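# Pack all blocks into the chest and close it

## Task

Load every block into the chest, with no other object inside, then close its lid. At the end the chest must stand upright on the bench, no part of the tray may sit inside or above the chest, everything must stay in place without the robot holding it, and both grippers must have released and backed away.

## Robot and tools

Robot: two arms, left_arm and right_arm, each ending in a parallel two-finger gripper. A gripper's fingers extend along its own +z axis and close along its own y axis. The reported gripper point lies midway between the finger pads, roughly 1 cm short of the tips.

Scene frame (used for reported states only): origin on the table surface midway between the arm bases, +x out across the table, +z up, and left_arm sits toward +y. The arm names do not match left or right in the images. Reported hand positions are metres with orientation as quaternion wxyz, and they get less accurate at long reach.

Row layout, shared by execute_actions and move: a single flat list of 14 numbers, each from -1 to 1, covering both arms even when one arm is idle. Order: left_arm dx, dy, dz, rx, ry, rz, opening, then right_arm in the same order. dx to rz are offsets, not poses, expressed in that gripper's own axes and measured from the gripper's pose at the start of the action (for a call's first action or a move, the pose shown in the latest result in this scene). A value of 1.0 equals 0.6 m of travel or 180 degrees of turn; rx, ry, rz form one rotation vector. Opening is absolute, not an offset: +1 is fully open (0.094 m apart), -1 is shut.

execute_actions(actions): actions is a list of up to 15 actions; each action is a table of up to 15 rows, one row per control step of 1/30 s. If a table has fewer than 15 rows, its final row repeats to fill the 15 steps. Every row in an action is measured from that action's start pose, not from the row before. An empty list just returns the current state and images.

move(target, speed, blocking): target is one 14-number row as above, with offsets from the last reported pose. Each gripper travels a straight line toward its goal; both paths finish together, lasting 0.5 to 10 s, and stop short if more than 10 s would be needed. speed is the path's top speed in m/s, 0.002 to 0.5, default 0.25; rotation is capped at twice that value in rad/s. Paths ignore obstacles and the other arm, grippers lag and may overshoot speed, especially with a nearly straight arm. Faster contact hits harder, and aiming farther beyond a contact presses harder. The opening is sent when the move begins. With blocking=false the result comes after 0.5 s while motion continues; use wait(0) to check, and call wait or stop before sending new rows or moves. The extra move: line reports how it ended (done, off_target, moving, held, fault) and which limits applied, plus each gripper's distance from its target. paced means the commanded pose was clipped; held means a safety check blocked steps, after which the arm can surge well above speed.

wait(seconds): 0 to 10; the robot keeps its last command and a running move continues. stop(): brakes the running move; fast motion needs more room. Fingers keep moving. zoom_image(camera, region): camera is cam_high, cam_low, cam_left_wrist or cam_right_wrist; region is [x0, y0, x1, y1] in pixels from the top-left, at most 504 by 504. Image sizes: cam_high and cam_low 504x504, wrist cameras 616x616. finished_scene(scene): pass the current scene's integer number once the goal holds on its own; this is final and the result reports success.

Controller behaviour: each step, the commanded pose is clipped to within 70 mm and 16 degrees of the measured pose, then damped inverse kinematics drives the joints, favouring position over orientation. Large offsets may need several actions; after an action the arm continues at most to its last clipped pose, so send the remainder next. Elbows cannot fully straighten. Hand target lines show where each gripper is currently being driven. A pose unreachable line means the clearance check altered or blocked that arm's command. Step readings list positions at some steps; HELD next to an arm marks a step where its command was held back. Joint ranges (rad): waist -2.880 to 2.880, shoulder 0.000 to 3.142, elbow 0.000 to 3.019, wrist pitch -1.693 to 1.571, wrist yaw -1.571 to 1.571, wrist roll -2.094 to 2.094.

Arms tend to settle a centimetre or more low, and repeated zero offsets let them sag further. To keep an arm still, first send the offset that returns it to the desired pose, then zeros, raising the aim while it still sits low, and always resend its intended opening.

Gripping: grip_measured is the measured finger gap on the command scale; the last joint value is the gap in metres. Readings may be off by about 1 mm per gripper, constantly. To hold something, command roughly 0.03 below grip_measured for a firm grip, less for a lighter one. Pad force tops out near 50 to 62 N, weaker on parts under about 2 mm thick, with a short spike on first contact.

Cautions: brief external tugs on held parts or pushes on loose objects can occur. Nothing may leave the table. Avoid drops, slips, slams, hard pushes and arm-to-arm collisions, which can end the scene. Holding loads heats motors: MOTOR HOT appears from 85 °C, and at 100 °C the arm drops its load and goes limp (OVER-TEMPERATURE FAULT). Any FAULT stops that arm and wastes time. The simulation keeps running while you compose replies, with the robot holding its last command.

Each tool is called by a JSON object that holds its "api" and its "payload".

## Session

{"api": "execute_actions", "payload": {"actions": []}}

Scene clock: 0.00 s.
left_arm: end_effector_position=(+0.5831, +0.2242, +0.3792) grip_measured=+1.000 end_effector_quat_wxyz=(+0.287, -0.245, +0.791, -0.482) | right_arm: end_effector_position=(+0.5865, -0.5338, +0.3249) grip_measured=+1.000 end_effector_quat_wxyz=(+0.070, +0.301, +0.945, +0.111)
Joint positions: left_arm=[-0.032  1.448  1.355 -0.414  0.704 -0.989  0.094] | right_arm=[-0.523  1.771  1.972 -1.649 -0.233  0.235  0.094]
Joint velocities: left_arm=[-0.005 -0.005 -0.002  0.002  0.022 -0.066  0.   ] | right_arm=[-0.015  0.015  0.012 -0.007 -0.037 -0.051  0.   ]
Motor temperatures (°C, as the motors report them): left_arm=[17 18 18 17 19 18] | right_arm=[20 18 20 17 19 17]
Hand target (left_arm): +0.585, +0.224, +0.405; +0.307, -0.232, +0.784, -0.488
Hand target (right_arm): +0.591, -0.536, +0.336; +0.084, +0.299, +0.944, +0.110

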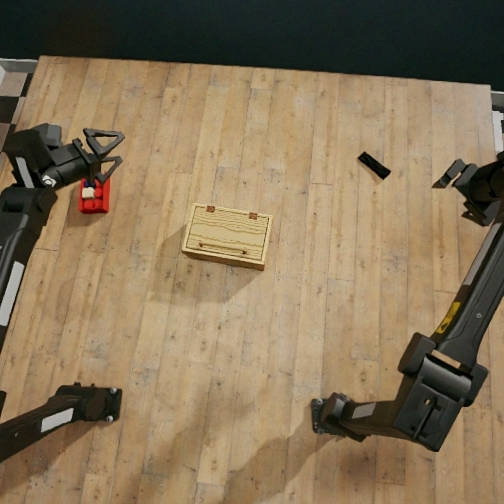

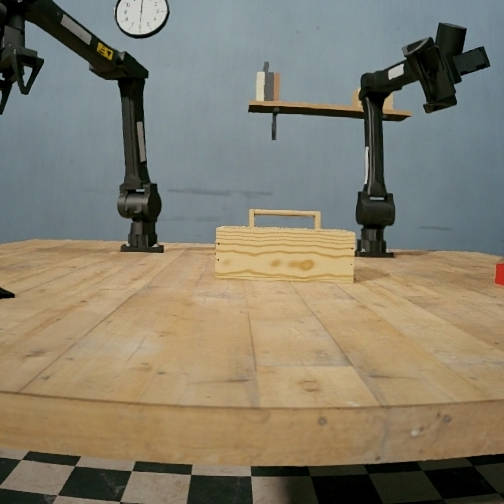

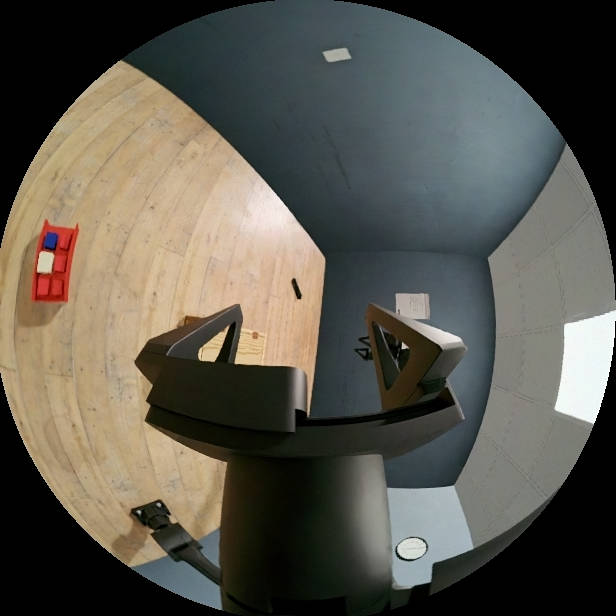

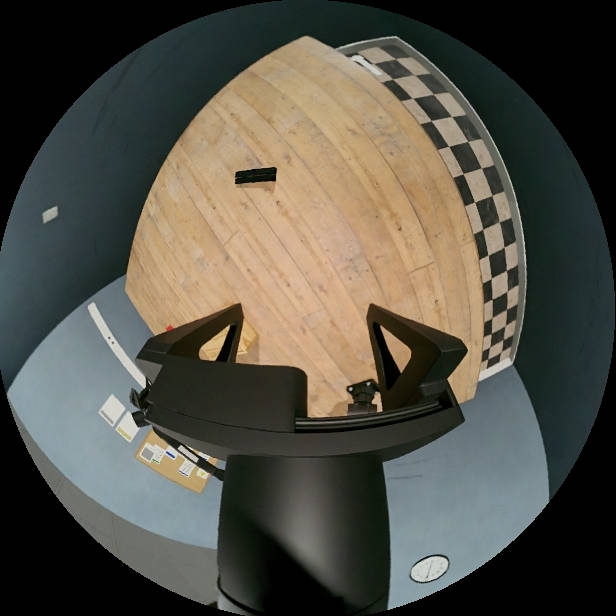

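{"api": "zoom_image", "payload": {"camera": "cam_high", "region": [40, 120, 300, 300]}}

{"api": "zoom_image", "payload": {"camera": "cam_left_wrist", "region": [0, 190, 140, 330]}}

Region (40, 120, 300, 300) of cam_high's 504x504 image, scaled by 1.938, with more detail than that image has; it fills the top 349 rows of this view, and the rest is white.

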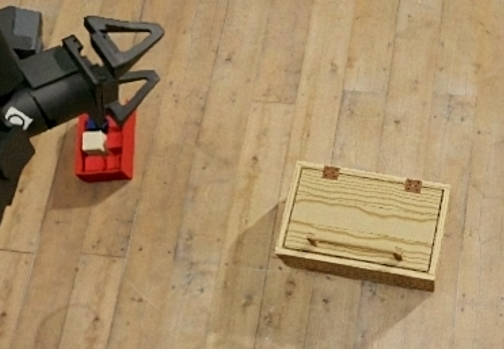

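Region (0, 190, 140, 330) of cam_left_wrist's 616x616 image, scaled by 3.600, with more detail than that image has.

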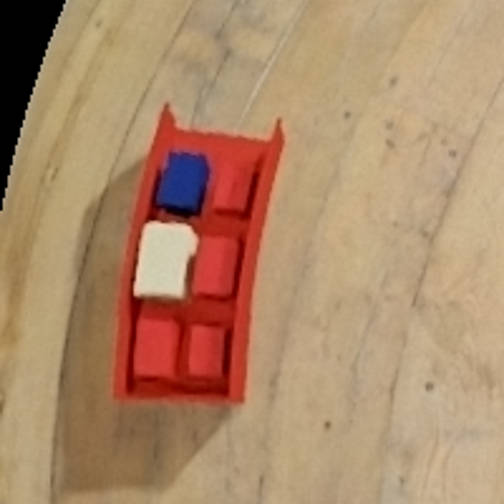

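{"api": "move", "payload": {"target": [0.005,0.305,-0.068,-0.33,0.197,0.168,1,0.87,0.333,0.21,0.072,0.045,-0.195,-0.6]}}

Scene clock: 49.03 s.
left_arm: end_effector_position=(+0.5175, +0.3288, +0.2126) grip_measured=+1.000 end_effector_quat_wxyz=(-0.024, -0.006, +1.000, -0.003) | right_arm: end_effector_position=(+0.2859, -0.0539, +0.2116) grip_measured=-0.599 end_effector_quat_wxyz=(-0.013, -0.010, +1.000, -0.014)
Joint positions: left_arm=[-0.038  1.793  1.723 -1.549  0.005  0.018  0.094] | right_arm=[ 0.769  1.369  1.217 -1.457 -0.002  0.876  0.019]
Joint velocities: left_arm=[ 0.024 -0.024 -0.002 -0.002  0.007 -0.022  0.   ] | right_arm=[-0.015 -0.005 -0.012 -0.002  0.051  0.051  0.001]
Motor temperatures (°C, as the motors report them): left_arm=[17 21 28 18 19 18] | right_arm=[20 21 27 17 19 17]
Hand target (left_arm): +0.531, +0.323, +0.232; -0.003, +0.008, +1.000, -0.001
Hand target (right_arm): +0.296, -0.043, +0.227; +0.005, -0.000, +1.000, +0.005
Off the commanded pose (left_arm): 0.023 m, 3 deg.
Off the commanded pose (right_arm): 0.016 m, 3 deg.
move: off_target (left_arm, right_arm)

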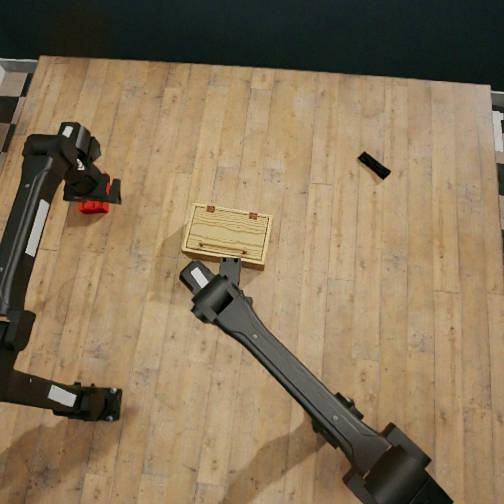

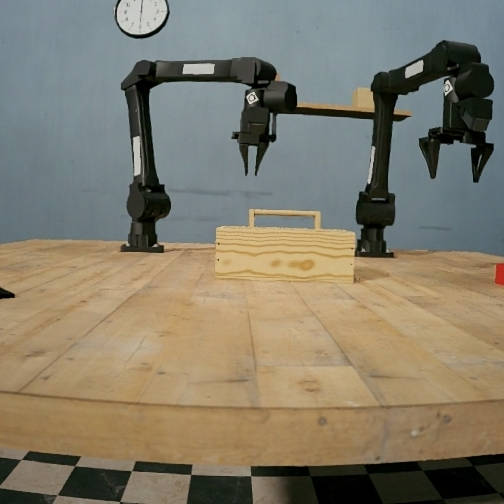

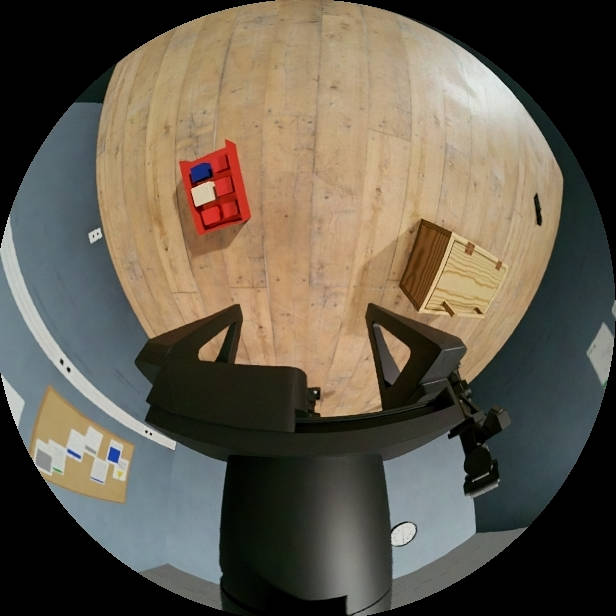

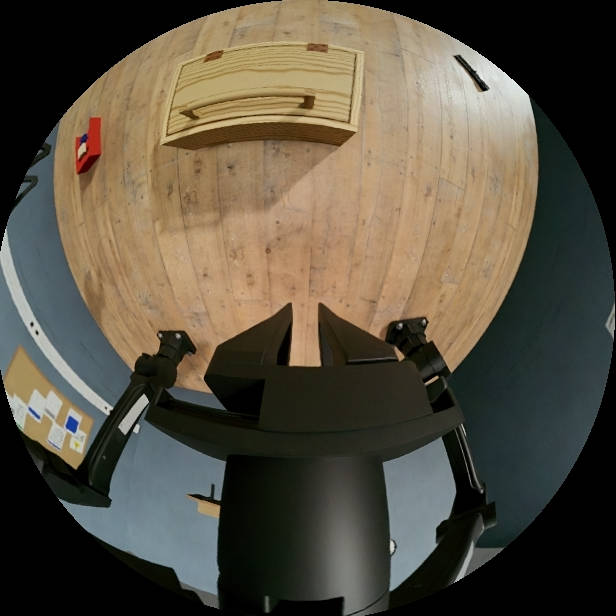

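{"api": "move", "payload": {"target": [-0.17,0.2,0.06,0,-0.015,0,1,-0.16,0.09,0.13,0,-0.40,0,-0.6]}}

Scene clock: 60.00 s.
left_arm: end_effector_position=(+0.6038, +0.4392, +0.1552) grip_measured=+1.000 end_effector_quat_wxyz=(-0.021, -0.007, +1.000, -0.007) | right_arm: end_effector_position=(+0.3769, -0.0089, +0.1297) grip_measured=-0.599 end_effector_quat_wxyz=(+0.572, -0.004, +0.820, -0.008)
Joint positions: left_arm=[ 0.131  2.091  2.026 -1.55   0.005  0.185  0.094] | right_arm=[0.991 1.497 0.69  0.099 1.011 0.608 0.019]
Joint velocities: left_arm=[-0.015  0.005 -0.012  0.002  0.007 -0.051  0.   ] | right_arm=[-0.015 -0.005 -0.032 -0.017  0.022  0.007 -0.   ]
Motor temperatures (°C, as the motors report them): left_arm=[17 22 29 18 19 18] | right_arm=[20 20 27 17 19 18]
Hand target (left_arm): +0.615, +0.449, +0.173; -0.001, -0.006, +1.000, -0.004
Hand target (right_arm): +0.374, -0.003, +0.131; +0.576, -0.012, +0.818, -0.005
Off the commanded pose (left_arm): 0.023 m, 2 deg.
Off the commanded pose (right_arm): 0.009 m, 2 deg.
move: off_target (left_arm)

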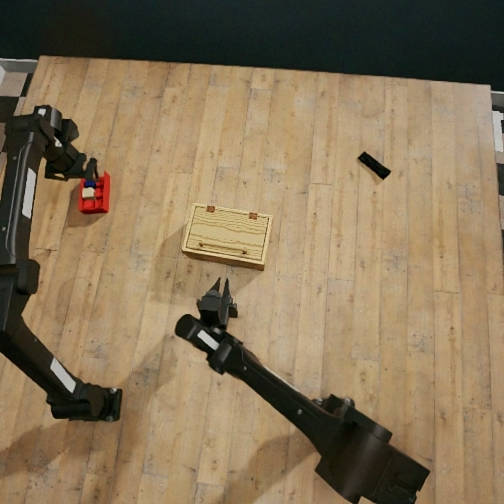

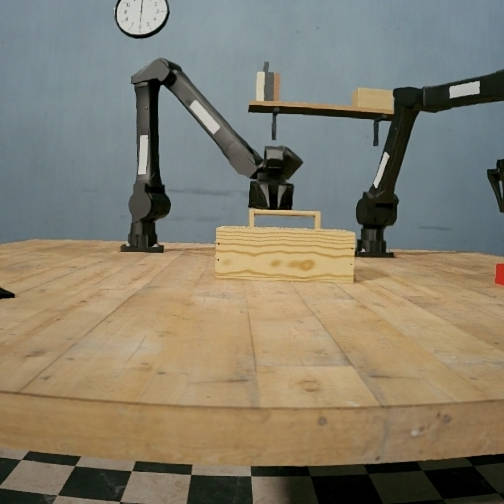

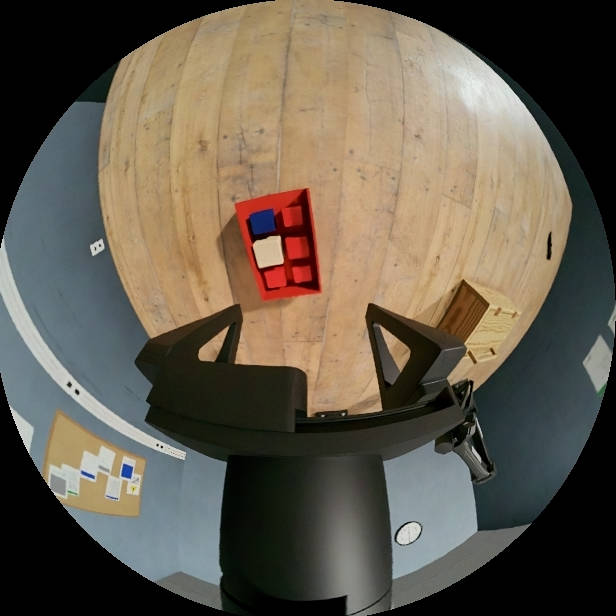

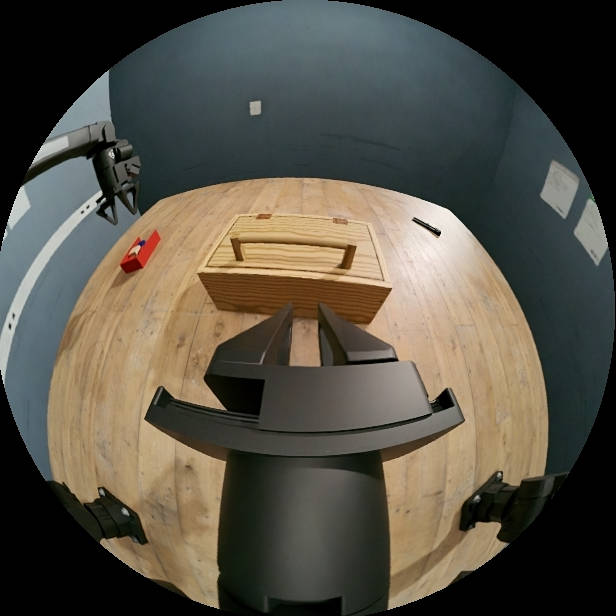

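{"api": "move", "payload": {"target": [-0.02,0.045,0.08,0,-0.013,-0.04,1,-0.005,0.01,0.10,0,0,0,-0.6], "speed": 0.1}}

{"api": "zoom_image", "payload": {"camera": "cam_low", "region": [200, 140, 370, 300]}}

Scene clock: 68.87 s.
left_arm: end_effector_position=(+0.6105, +0.4584, +0.1064) grip_measured=+1.000 end_effector_quat_wxyz=(-0.009, -0.058, +0.998, -0.005) | right_arm: end_effector_position=(+0.4211, -0.0162, +0.0983) grip_measured=-0.599 end_effector_quat_wxyz=(+0.561, -0.012, +0.827, -0.020)
Joint positions: left_arm=[ 0.159  2.123  1.951 -1.419  0.008  0.111  0.094] | right_arm=[0.882 1.608 0.707 0.245 0.922 0.499 0.019]
Joint velocities: left_arm=[-0.005 -0.005 -0.002  0.007  0.022  0.007  0.   ] | right_arm=[-0.005 -0.005 -0.012  0.002 -0.081 -0.095  0.   ]
Motor temperatures (°C, as the motors report them): left_arm=[17 23 29 17 19 18] | right_arm=[20 20 26 17 19 18]
Hand target (left_arm): +0.614, +0.465, +0.107; -0.001, -0.070, +0.998, -0.006
Hand target (right_arm): +0.433, -0.004, +0.111; +0.572, -0.004, +0.820, -0.009
Off the commanded pose (left_arm): 0.008 m, 2 deg.
Off the commanded pose (right_arm): 0.023 m, 2 deg.
move: off_target (right_arm)

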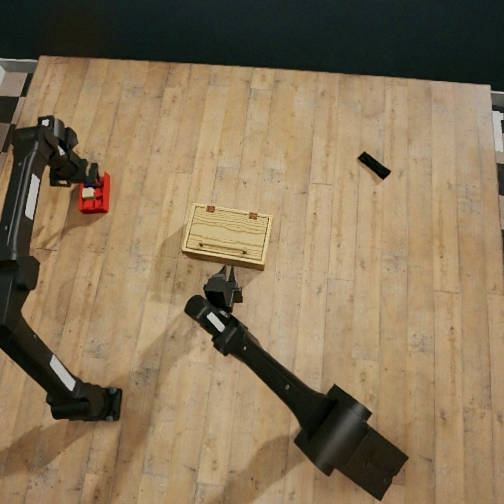

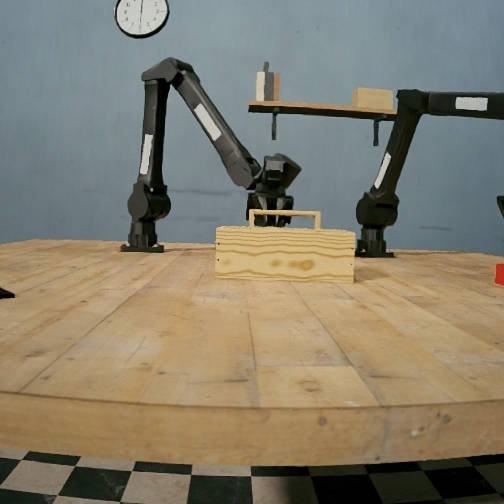

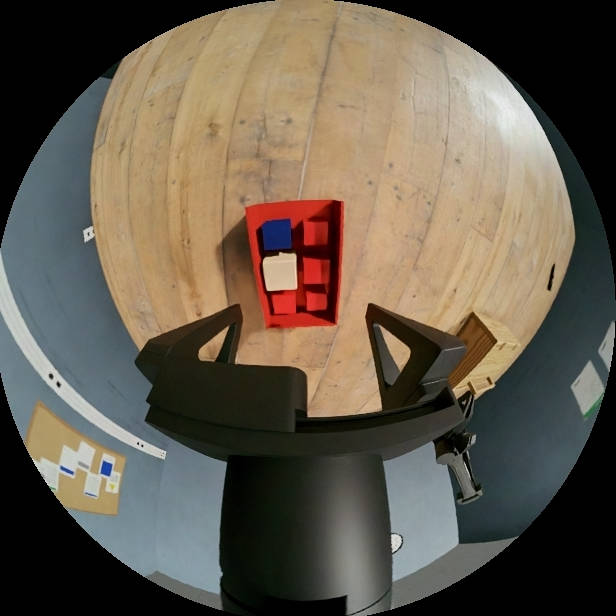

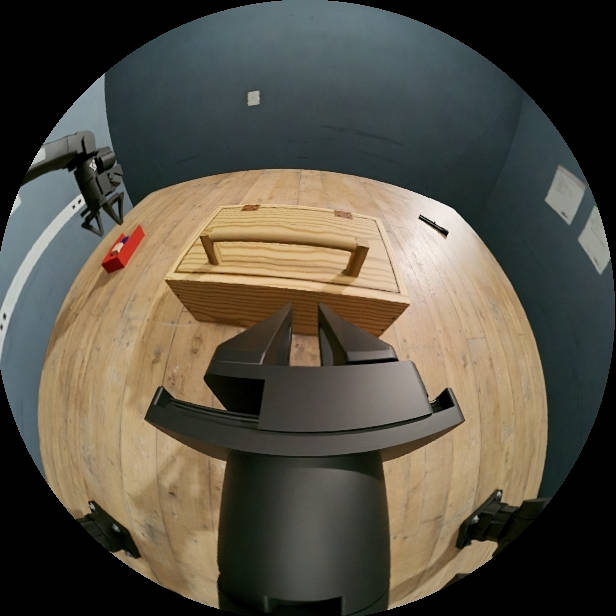

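Region (200, 140, 370, 300) of cam_low's 504x504 image, scaled by 2.965, with more detail than that image has; it fills the top 474 rows of this view, and the rest is white.

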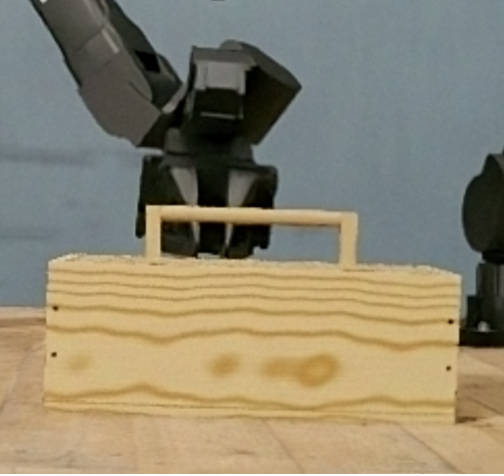

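{"api": "move", "payload": {"target": [0,0.016,0.065,0,-0.006,-0.012,1,-0.052,0.05,0.016,0,-0.06,0,-0.6], "speed": 0.08}}

{"api": "zoom_image", "payload": {"camera": "cam_low", "region": [200, 140, 370, 300]}}

Scene clock: 78.80 s.
left_arm: end_effector_position=(+0.6076, +0.4577, +0.0721) grip_measured=+1.000 end_effector_quat_wxyz=(-0.003, -0.063, +0.998, -0.004) | right_arm: end_effector_position=(+0.4368, -0.0032, +0.1112) grip_measured=-0.599 end_effector_quat_wxyz=(+0.626, -0.014, +0.779, -0.030)
Joint positions: left_arm=[ 0.159  2.127  1.867 -1.318  0.008  0.1    0.094] | right_arm=[0.886 1.702 0.712 0.579 1.003 0.285 0.019]
Joint velocities: left_arm=[-0.005 -0.005  0.002 -0.002 -0.051  0.051  0.   ] | right_arm=[-0.005 -0.015 -0.012  0.027 -0.007 -0.037 -0.   ]
Motor temperatures (°C, as the motors report them): left_arm=[17 24 27 17 19 18] | right_arm=[20 20 26 17 19 18]
Hand target (left_arm): +0.609, +0.467, +0.067; +0.001, -0.077, +0.997, -0.005
Hand target (right_arm): +0.440, +0.014, +0.122; +0.636, -0.013, +0.772, -0.018
Off the commanded pose (left_arm): 0.011 m, 2 deg.
Off the commanded pose (right_arm): 0.022 m, 2 deg.
move: off_target (left_arm, right_arm)

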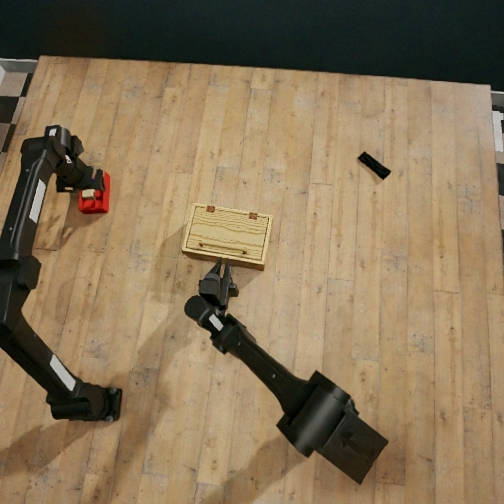

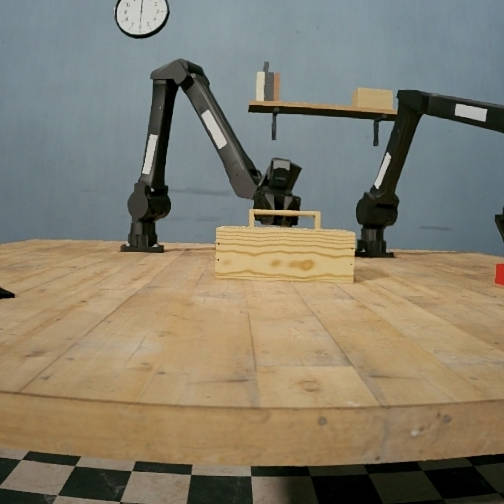

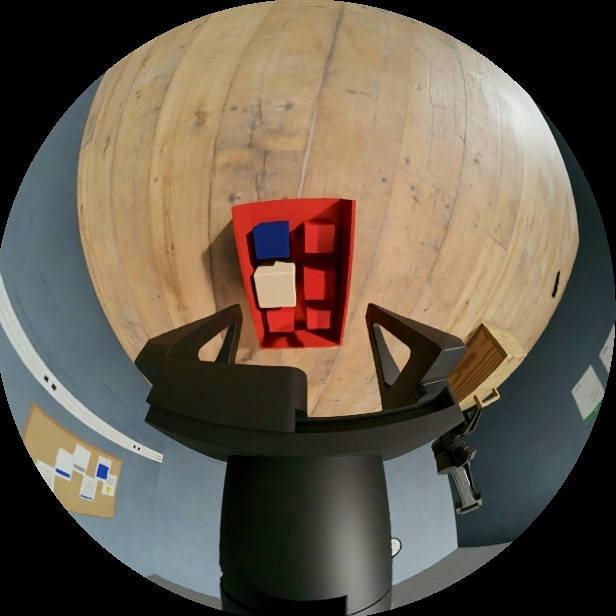

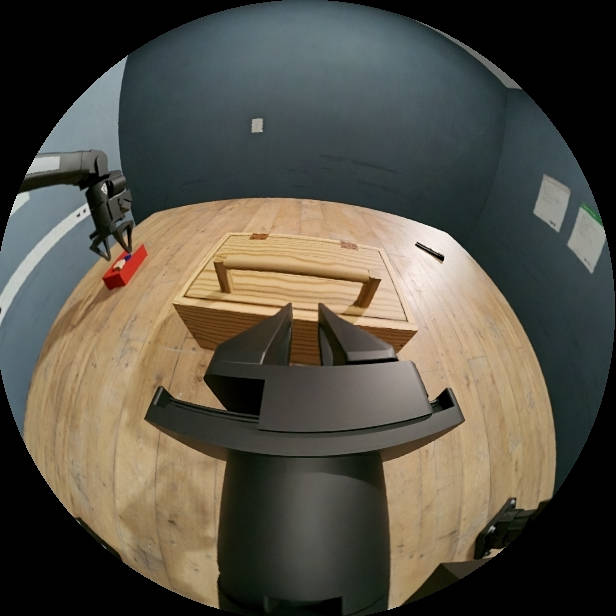

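Region (200, 140, 370, 300) of cam_low's 504x504 image, scaled by 2.965, with more detail than that image has; it fills the top 474 rows of this view, and the rest is white.

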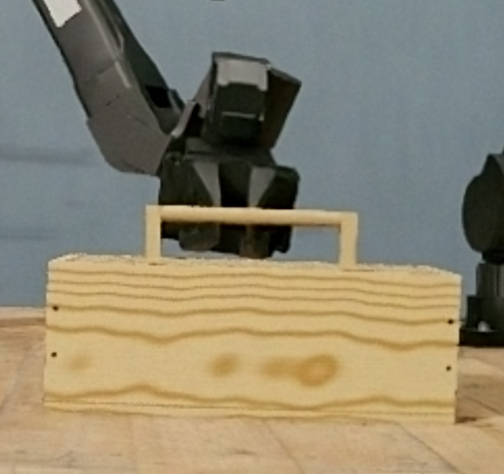

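{"api": "move", "payload": {"target": [0.01,0.03,-0.01,0,-0.2,0,1,-0.03,0.025,0.096,0,-0.005,0,-0.6], "speed": 0.12}}

{"api": "zoom_image", "payload": {"camera": "cam_low", "region": [200, 140, 370, 300]}}

Scene clock: 93.07 s.
left_arm: end_effector_position=(+0.5936, +0.4634, +0.0480) grip_measured=+1.000 end_effector_quat_wxyz=(+0.278, -0.065, +0.958, +0.010) | right_arm: end_effector_position=(+0.4799, +0.0046, +0.1057) grip_measured=-0.599 end_effector_quat_wxyz=(+0.623, -0.023, +0.781, -0.034)
Joint positions: left_arm=[ 0.193  1.851  1.239 -0.4    0.084  0.102  0.094] | right_arm=[0.811 1.771 0.794 0.597 0.927 0.225 0.019]
Joint velocities: left_arm=[ 0.015 -0.005 -0.002 -0.002 -0.037  0.037  0.   ] | right_arm=[-0.005 -0.005  0.007  0.007 -0.007 -0.007 -0.002]
Motor temperatures (°C, as the motors report them): left_arm=[17 25 26 17 19 18] | right_arm=[20 20 26 17 19 18]
Hand target (left_arm): +0.599, +0.474, +0.074; +0.305, -0.064, +0.950, +0.018
Hand target (right_arm): +0.496, +0.011, +0.115; +0.632, -0.015, +0.774, -0.031
Off the commanded pose (left_arm): 0.033 m, 3 deg.
Off the commanded pose (right_arm): 0.021 m, 2 deg.
move: off_target (left_arm, right_arm)

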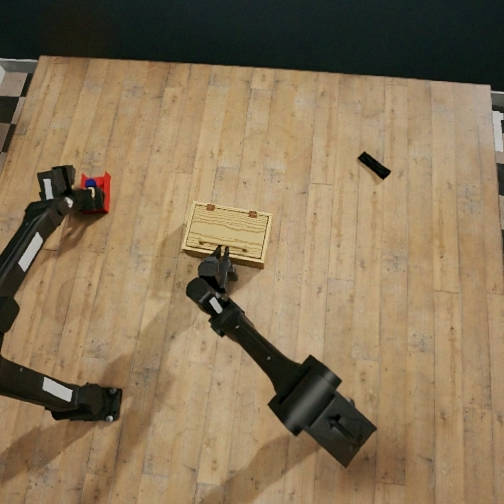

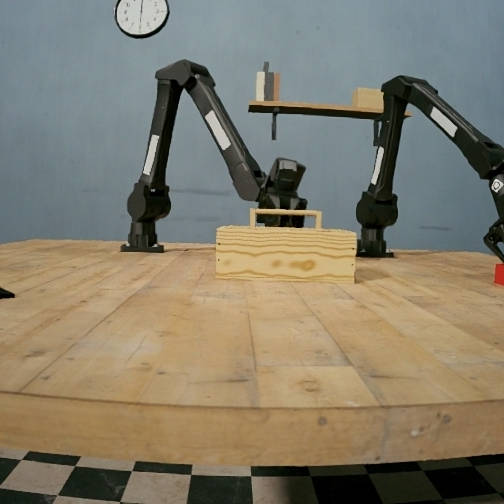

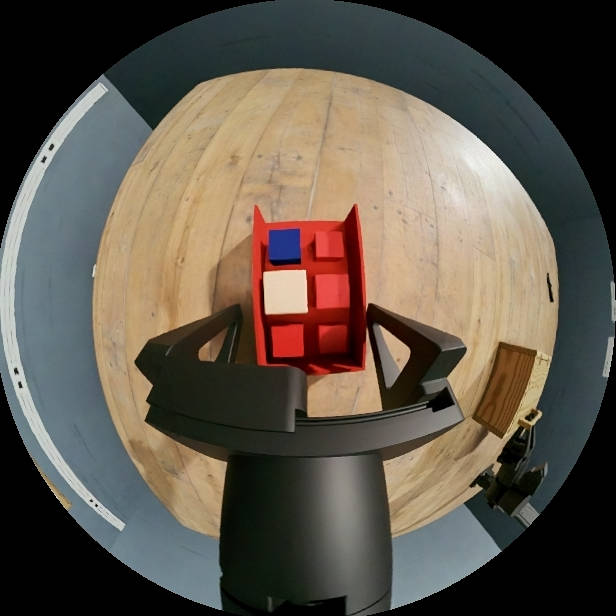

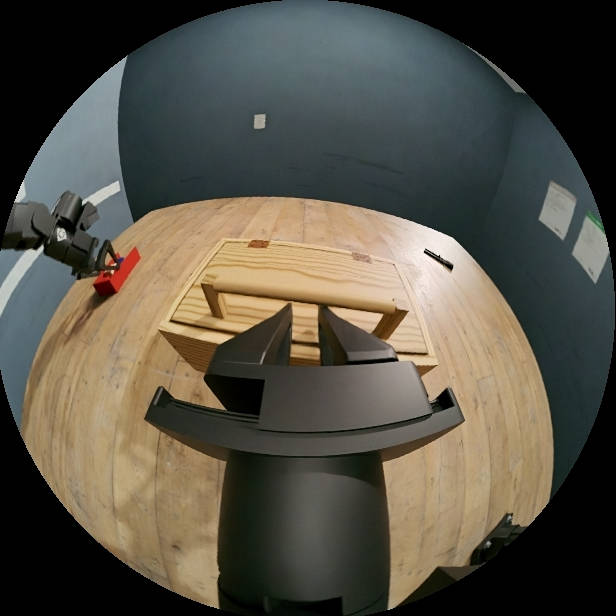

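Region (200, 140, 370, 300) of cam_low's 504x504 image, scaled by 2.965, with more detail than that image has; it fills the top 474 rows of this view, and the rest is white.

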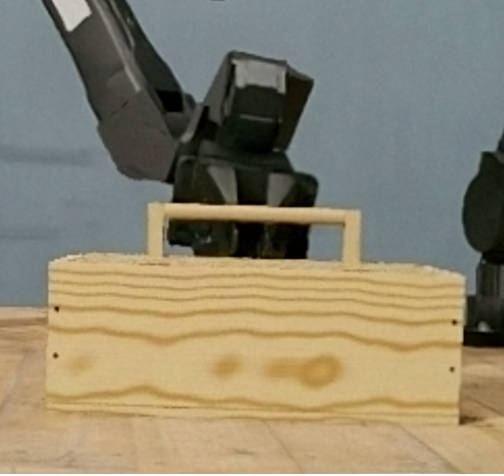

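{"api": "move", "payload": {"target": [0.01,-0.02,0.012,0,-0.01,0,1,-0.022,0.01,0.0,0,0.12,0,-0.6], "speed": 0.1}}

{"api": "zoom_image", "payload": {"camera": "cam_low", "region": [200, 140, 370, 300]}}

Scene clock: 102.97 s.
left_arm: end_effector_position=(+0.5874, +0.4588, +0.0362) grip_measured=+1.000 end_effector_quat_wxyz=(+0.284, -0.066, +0.957, +0.012) | right_arm: end_effector_position=(+0.4739, +0.0078, +0.1034) grip_measured=-0.599 end_effector_quat_wxyz=(+0.462, -0.033, +0.885, -0.049)
Joint positions: left_arm=[ 0.187  1.851  1.195 -0.344  0.078  0.095  0.094] | right_arm=[ 0.787  1.663  0.974 -0.204  0.754  0.561  0.019]
Joint velocities: left_arm=[ 0.005 -0.005  0.002  0.007  0.022 -0.037  0.   ] | right_arm=[ 0.005 -0.005 -0.002 -0.007  0.022 -0.022 -0.   ]
Motor temperatures (°C, as the motors report them): left_arm=[17 25 25 18 19 18] | right_arm=[20 20 27 17 19 18]
Hand target (left_arm): +0.594, +0.451, +0.039; +0.293, -0.065, +0.954, +0.011
Hand target (right_arm): +0.484, +0.013, +0.118; +0.467, -0.018, +0.883, -0.038
Off the commanded pose (left_arm): 0.010 m, 1 deg.
Off the commanded pose (right_arm): 0.018 m, 2 deg.
move: off_target (right_arm)

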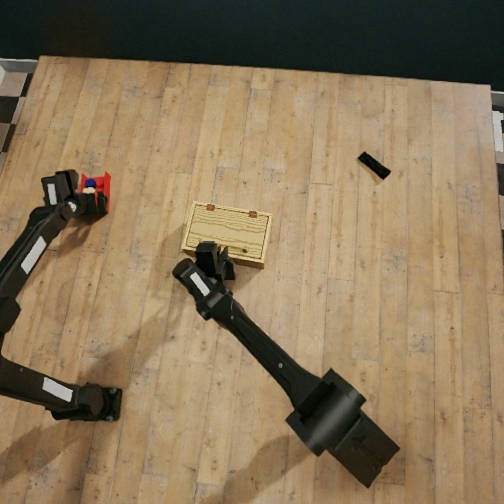

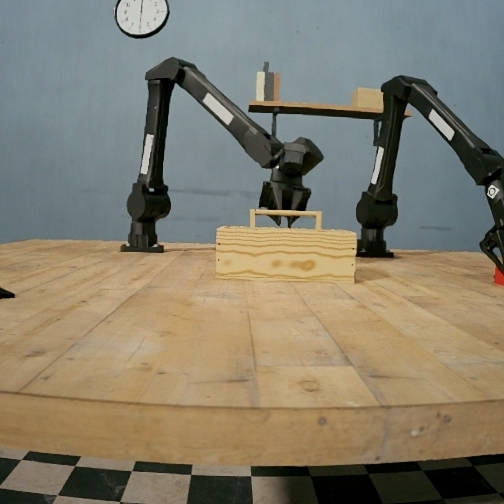

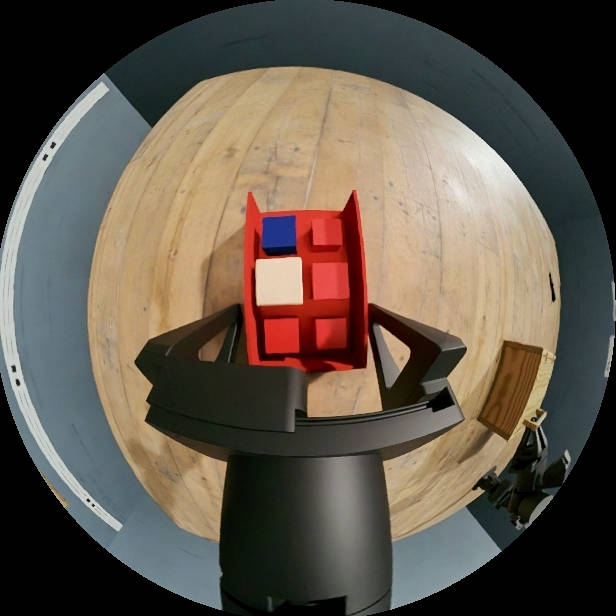

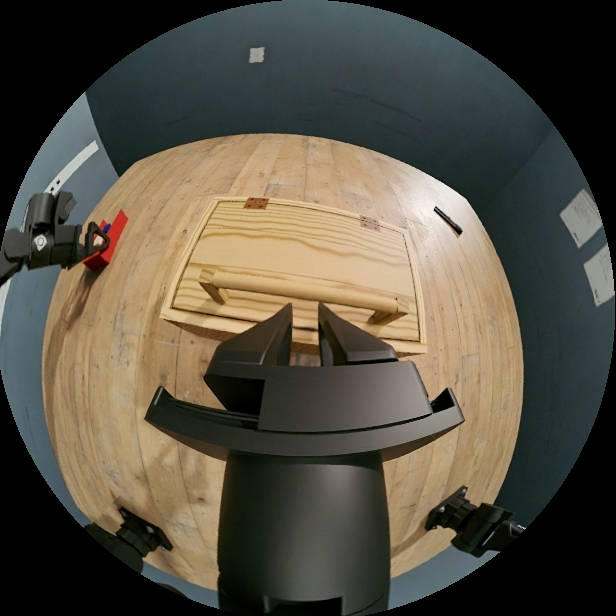

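Region (200, 140, 370, 300) of cam_low's 504x504 image, scaled by 2.965, with more detail than that image has; it fills the top 474 rows of this view, and the rest is white.

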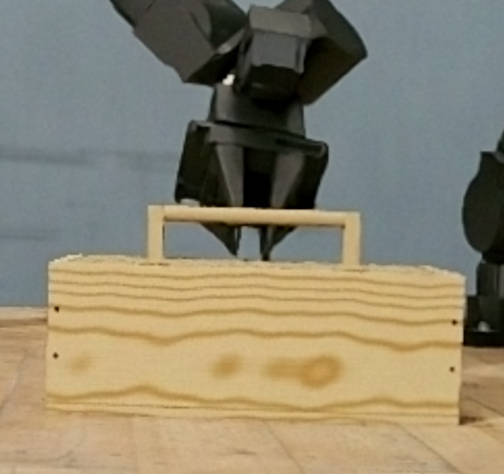

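{"api": "move", "payload": {"target": [-0.012,0,0.035,0,0,0,1,-0.061,0.01,0.038,0,-0.02,0,-0.6], "speed": 0.05}}

{"api": "zoom_image", "payload": {"camera": "cam_low", "region": [200, 140, 370, 300]}}

Scene clock: 112.87 s.
left_arm: end_effector_position=(+0.5844, +0.4582, +0.0162) grip_measured=+1.000 end_effector_quat_wxyz=(+0.268, -0.067, +0.961, +0.010) | right_arm: end_effector_position=(+0.4913, +0.0072, +0.1041) grip_measured=-0.599 end_effector_quat_wxyz=(+0.474, -0.045, +0.877, -0.056)
Joint positions: left_arm=[ 0.187  1.885  1.196 -0.344  0.077  0.095  0.094] | right_arm=[ 0.762  1.686  0.986 -0.144  0.755  0.487  0.019]
Joint velocities: left_arm=[ 0.005 -0.005  0.012 -0.017 -0.022  0.037  0.   ] | right_arm=[ 0.015 -0.005 -0.002  0.022  0.007 -0.007  0.   ]
Motor temperatures (°C, as the motors report them): left_arm=[17 25 25 18 19 18] | right_arm=[20 21 27 17 19 18]
Hand target (left_arm): +0.604, +0.461, +0.023; +0.284, -0.066, +0.957, +0.012
Hand target (right_arm): +0.512, +0.015, +0.119; +0.490, -0.034, +0.870, -0.049
Off the commanded pose (left_arm): 0.021 m, 2 deg.
Off the commanded pose (right_arm): 0.029 m, 2 deg.
move: off_target (left_arm, right_arm)

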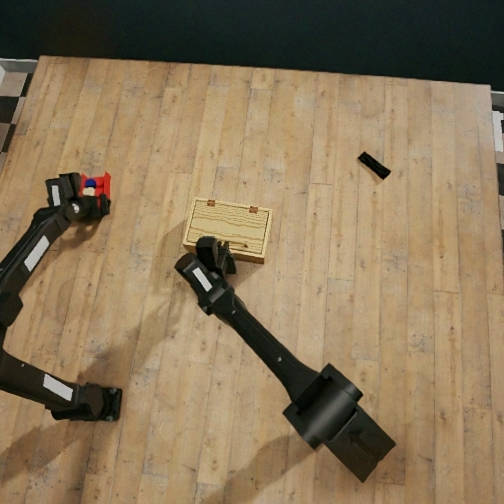

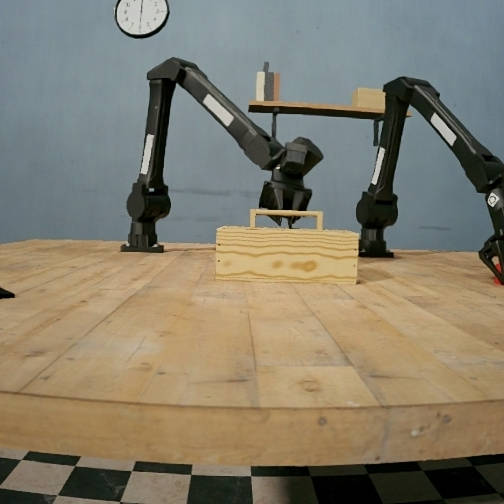

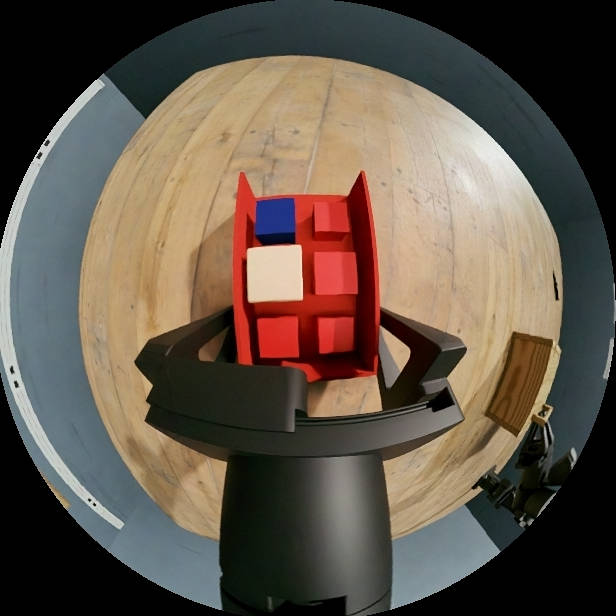

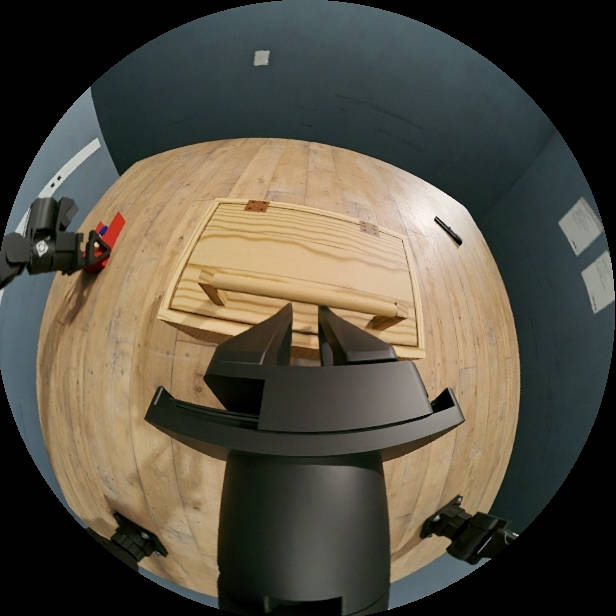

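Region (200, 140, 370, 300) of cam_low's 504x504 image, scaled by 2.965, with more detail than that image has; it fills the top 474 rows of this view, and the rest is white.

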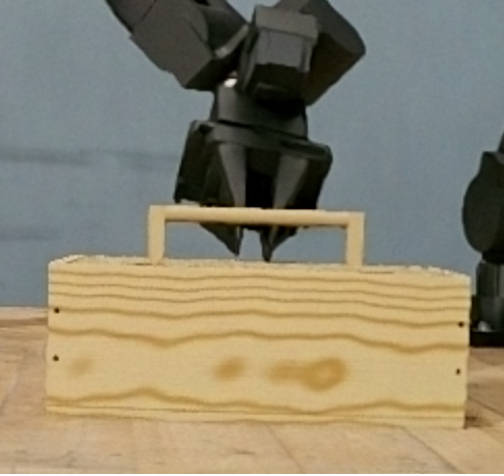

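{"api": "move", "payload": {"target": [-0.02,0,0,0,0,0,0.55,-0.05,0,-0.095,0,0.1,0,-0.2], "speed": 0.15}}

{"api": "move", "payload": {"target": [0,0,0,0,0,0,0.55,-0.02,0,-0.01,0,0,-0.47,-0.2], "speed": 0.4}}

Scene clock: 123.87 s.
left_arm: end_effector_position=(+0.5836, +0.4579, +0.0159) grip_measured=+0.729 end_effector_quat_wxyz=(+0.266, -0.067, +0.962, +0.009) | right_arm: end_effector_position=(+0.4563, +0.0011, +0.1366) grip_measured=-0.201 end_effector_quat_wxyz=(+0.319, -0.047, +0.943, -0.083)
Joint positions: left_arm=[ 0.187  1.885  1.198 -0.35   0.077  0.096  0.081] | right_arm=[ 0.763  1.627  1.183 -0.776  0.585  0.683  0.038]
Joint velocities: left_arm=[ 0.005 -0.005 -0.012  0.012 -0.037  0.007 -0.001] | right_arm=[-0.005 -0.005  0.007  0.002 -0.037  0.037 -0.001]
Motor temperatures (°C, as the motors report them): left_arm=[17 24 27 18 19 18] | right_arm=[20 21 29 17 19 18]
Hand target (left_arm): +0.594, +0.460, +0.023; +0.269, -0.067, +0.961, +0.010
Hand target (right_arm): +0.461, +0.015, +0.160; +0.332, -0.037, +0.941, -0.063
Off the commanded pose (left_arm): 0.013 m, 0 deg.
Off the commanded pose (right_arm): 0.027 m, 3 deg.
move: off_target (left_arm, right_arm)

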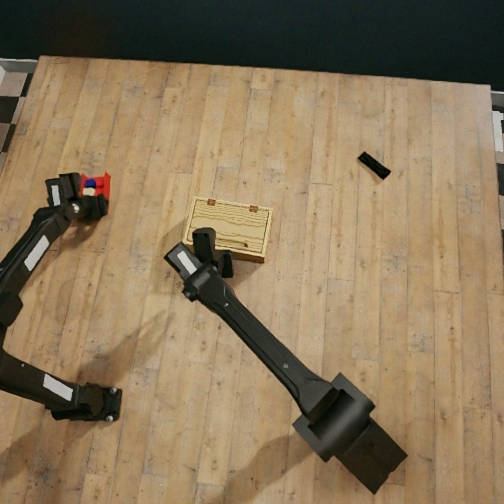

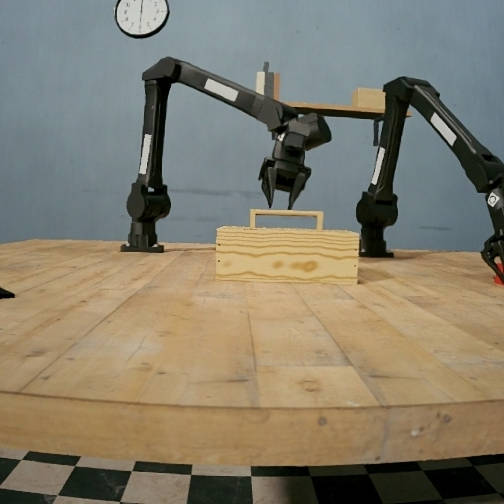

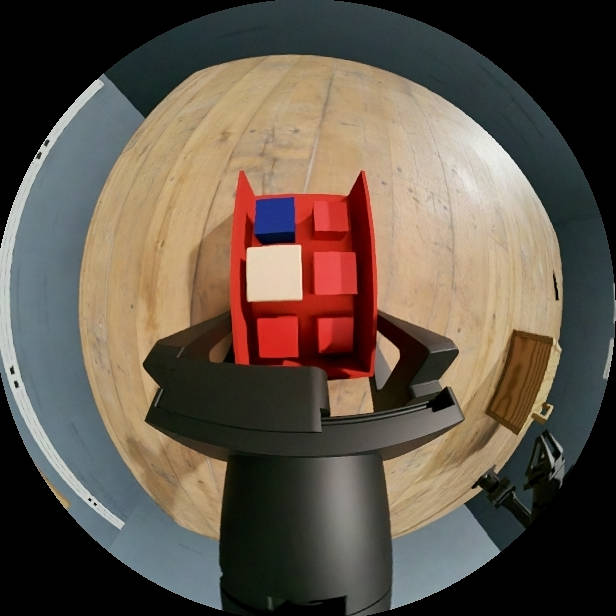

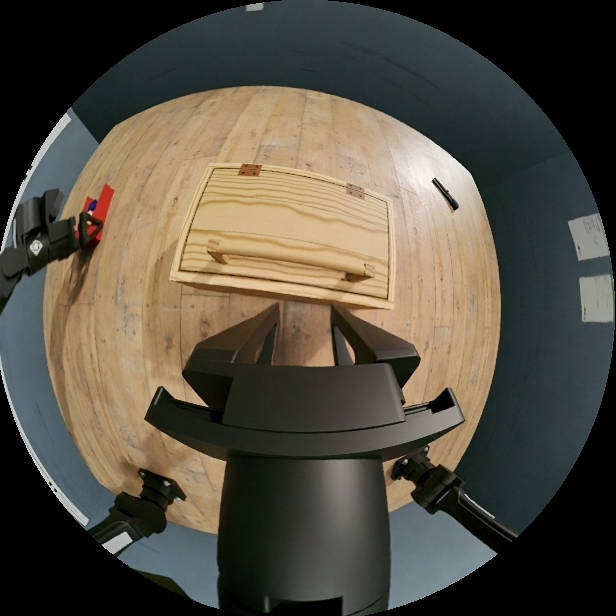

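Scene clock: 126.40 s.
left_arm: end_effector_position=(+0.5836, +0.4579, +0.0159) grip_measured=+0.729 end_effector_quat_wxyz=(+0.266, -0.067, +0.962, +0.009) | right_arm: end_effector_position=(+0.4539, -0.0019, +0.1352) grip_measured=-0.201 end_effector_quat_wxyz=(+0.173, -0.669, +0.669, -0.276)
Joint positions: left_arm=[ 0.187  1.885  1.198 -0.35   0.077  0.096  0.081] | right_arm=[ 0.763  1.627  1.183 -0.795  0.585 -0.783  0.038]
Joint velocities: left_arm=[-0.005  0.005 -0.007  0.007  0.11   0.022  0.001] | right_arm=[-0.015 -0.015  0.012 -0.037 -0.051 -0.095 -0.001]
Motor temperatures (°C, as the motors report them): left_arm=[17 24 27 18 19 18] | right_arm=[20 21 29 17 19 18]
Hand target (left_arm): +0.584, +0.458, +0.016; +0.266, -0.067, +0.962, +0.009
Hand target (right_arm): +0.462, +0.003, +0.148; -0.181, +0.669, -0.666, +0.276
Off the commanded pose (left_arm): 0.000 m, 0 deg.
Off the commanded pose (right_arm): 0.017 m, 1 deg.
move: off_target (right_arm)

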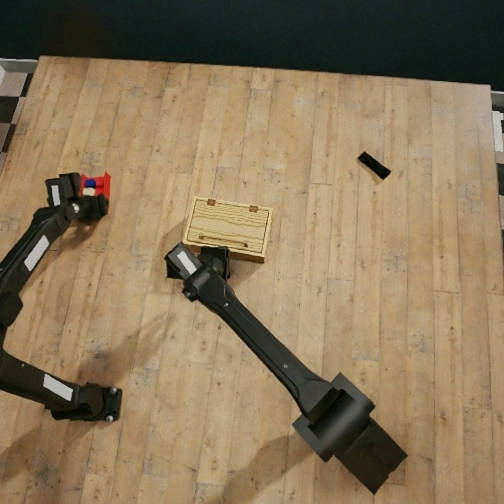

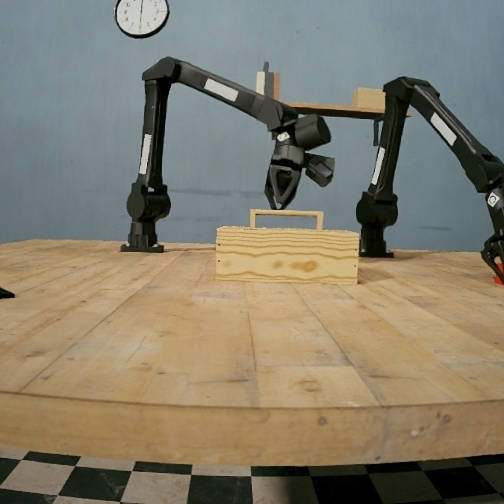

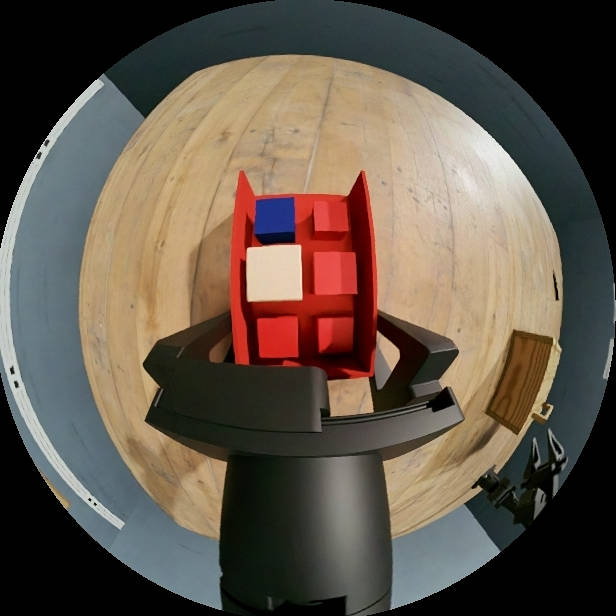

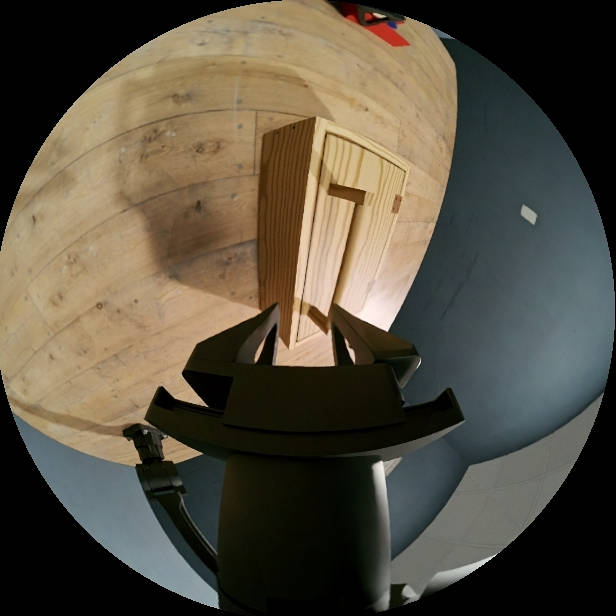

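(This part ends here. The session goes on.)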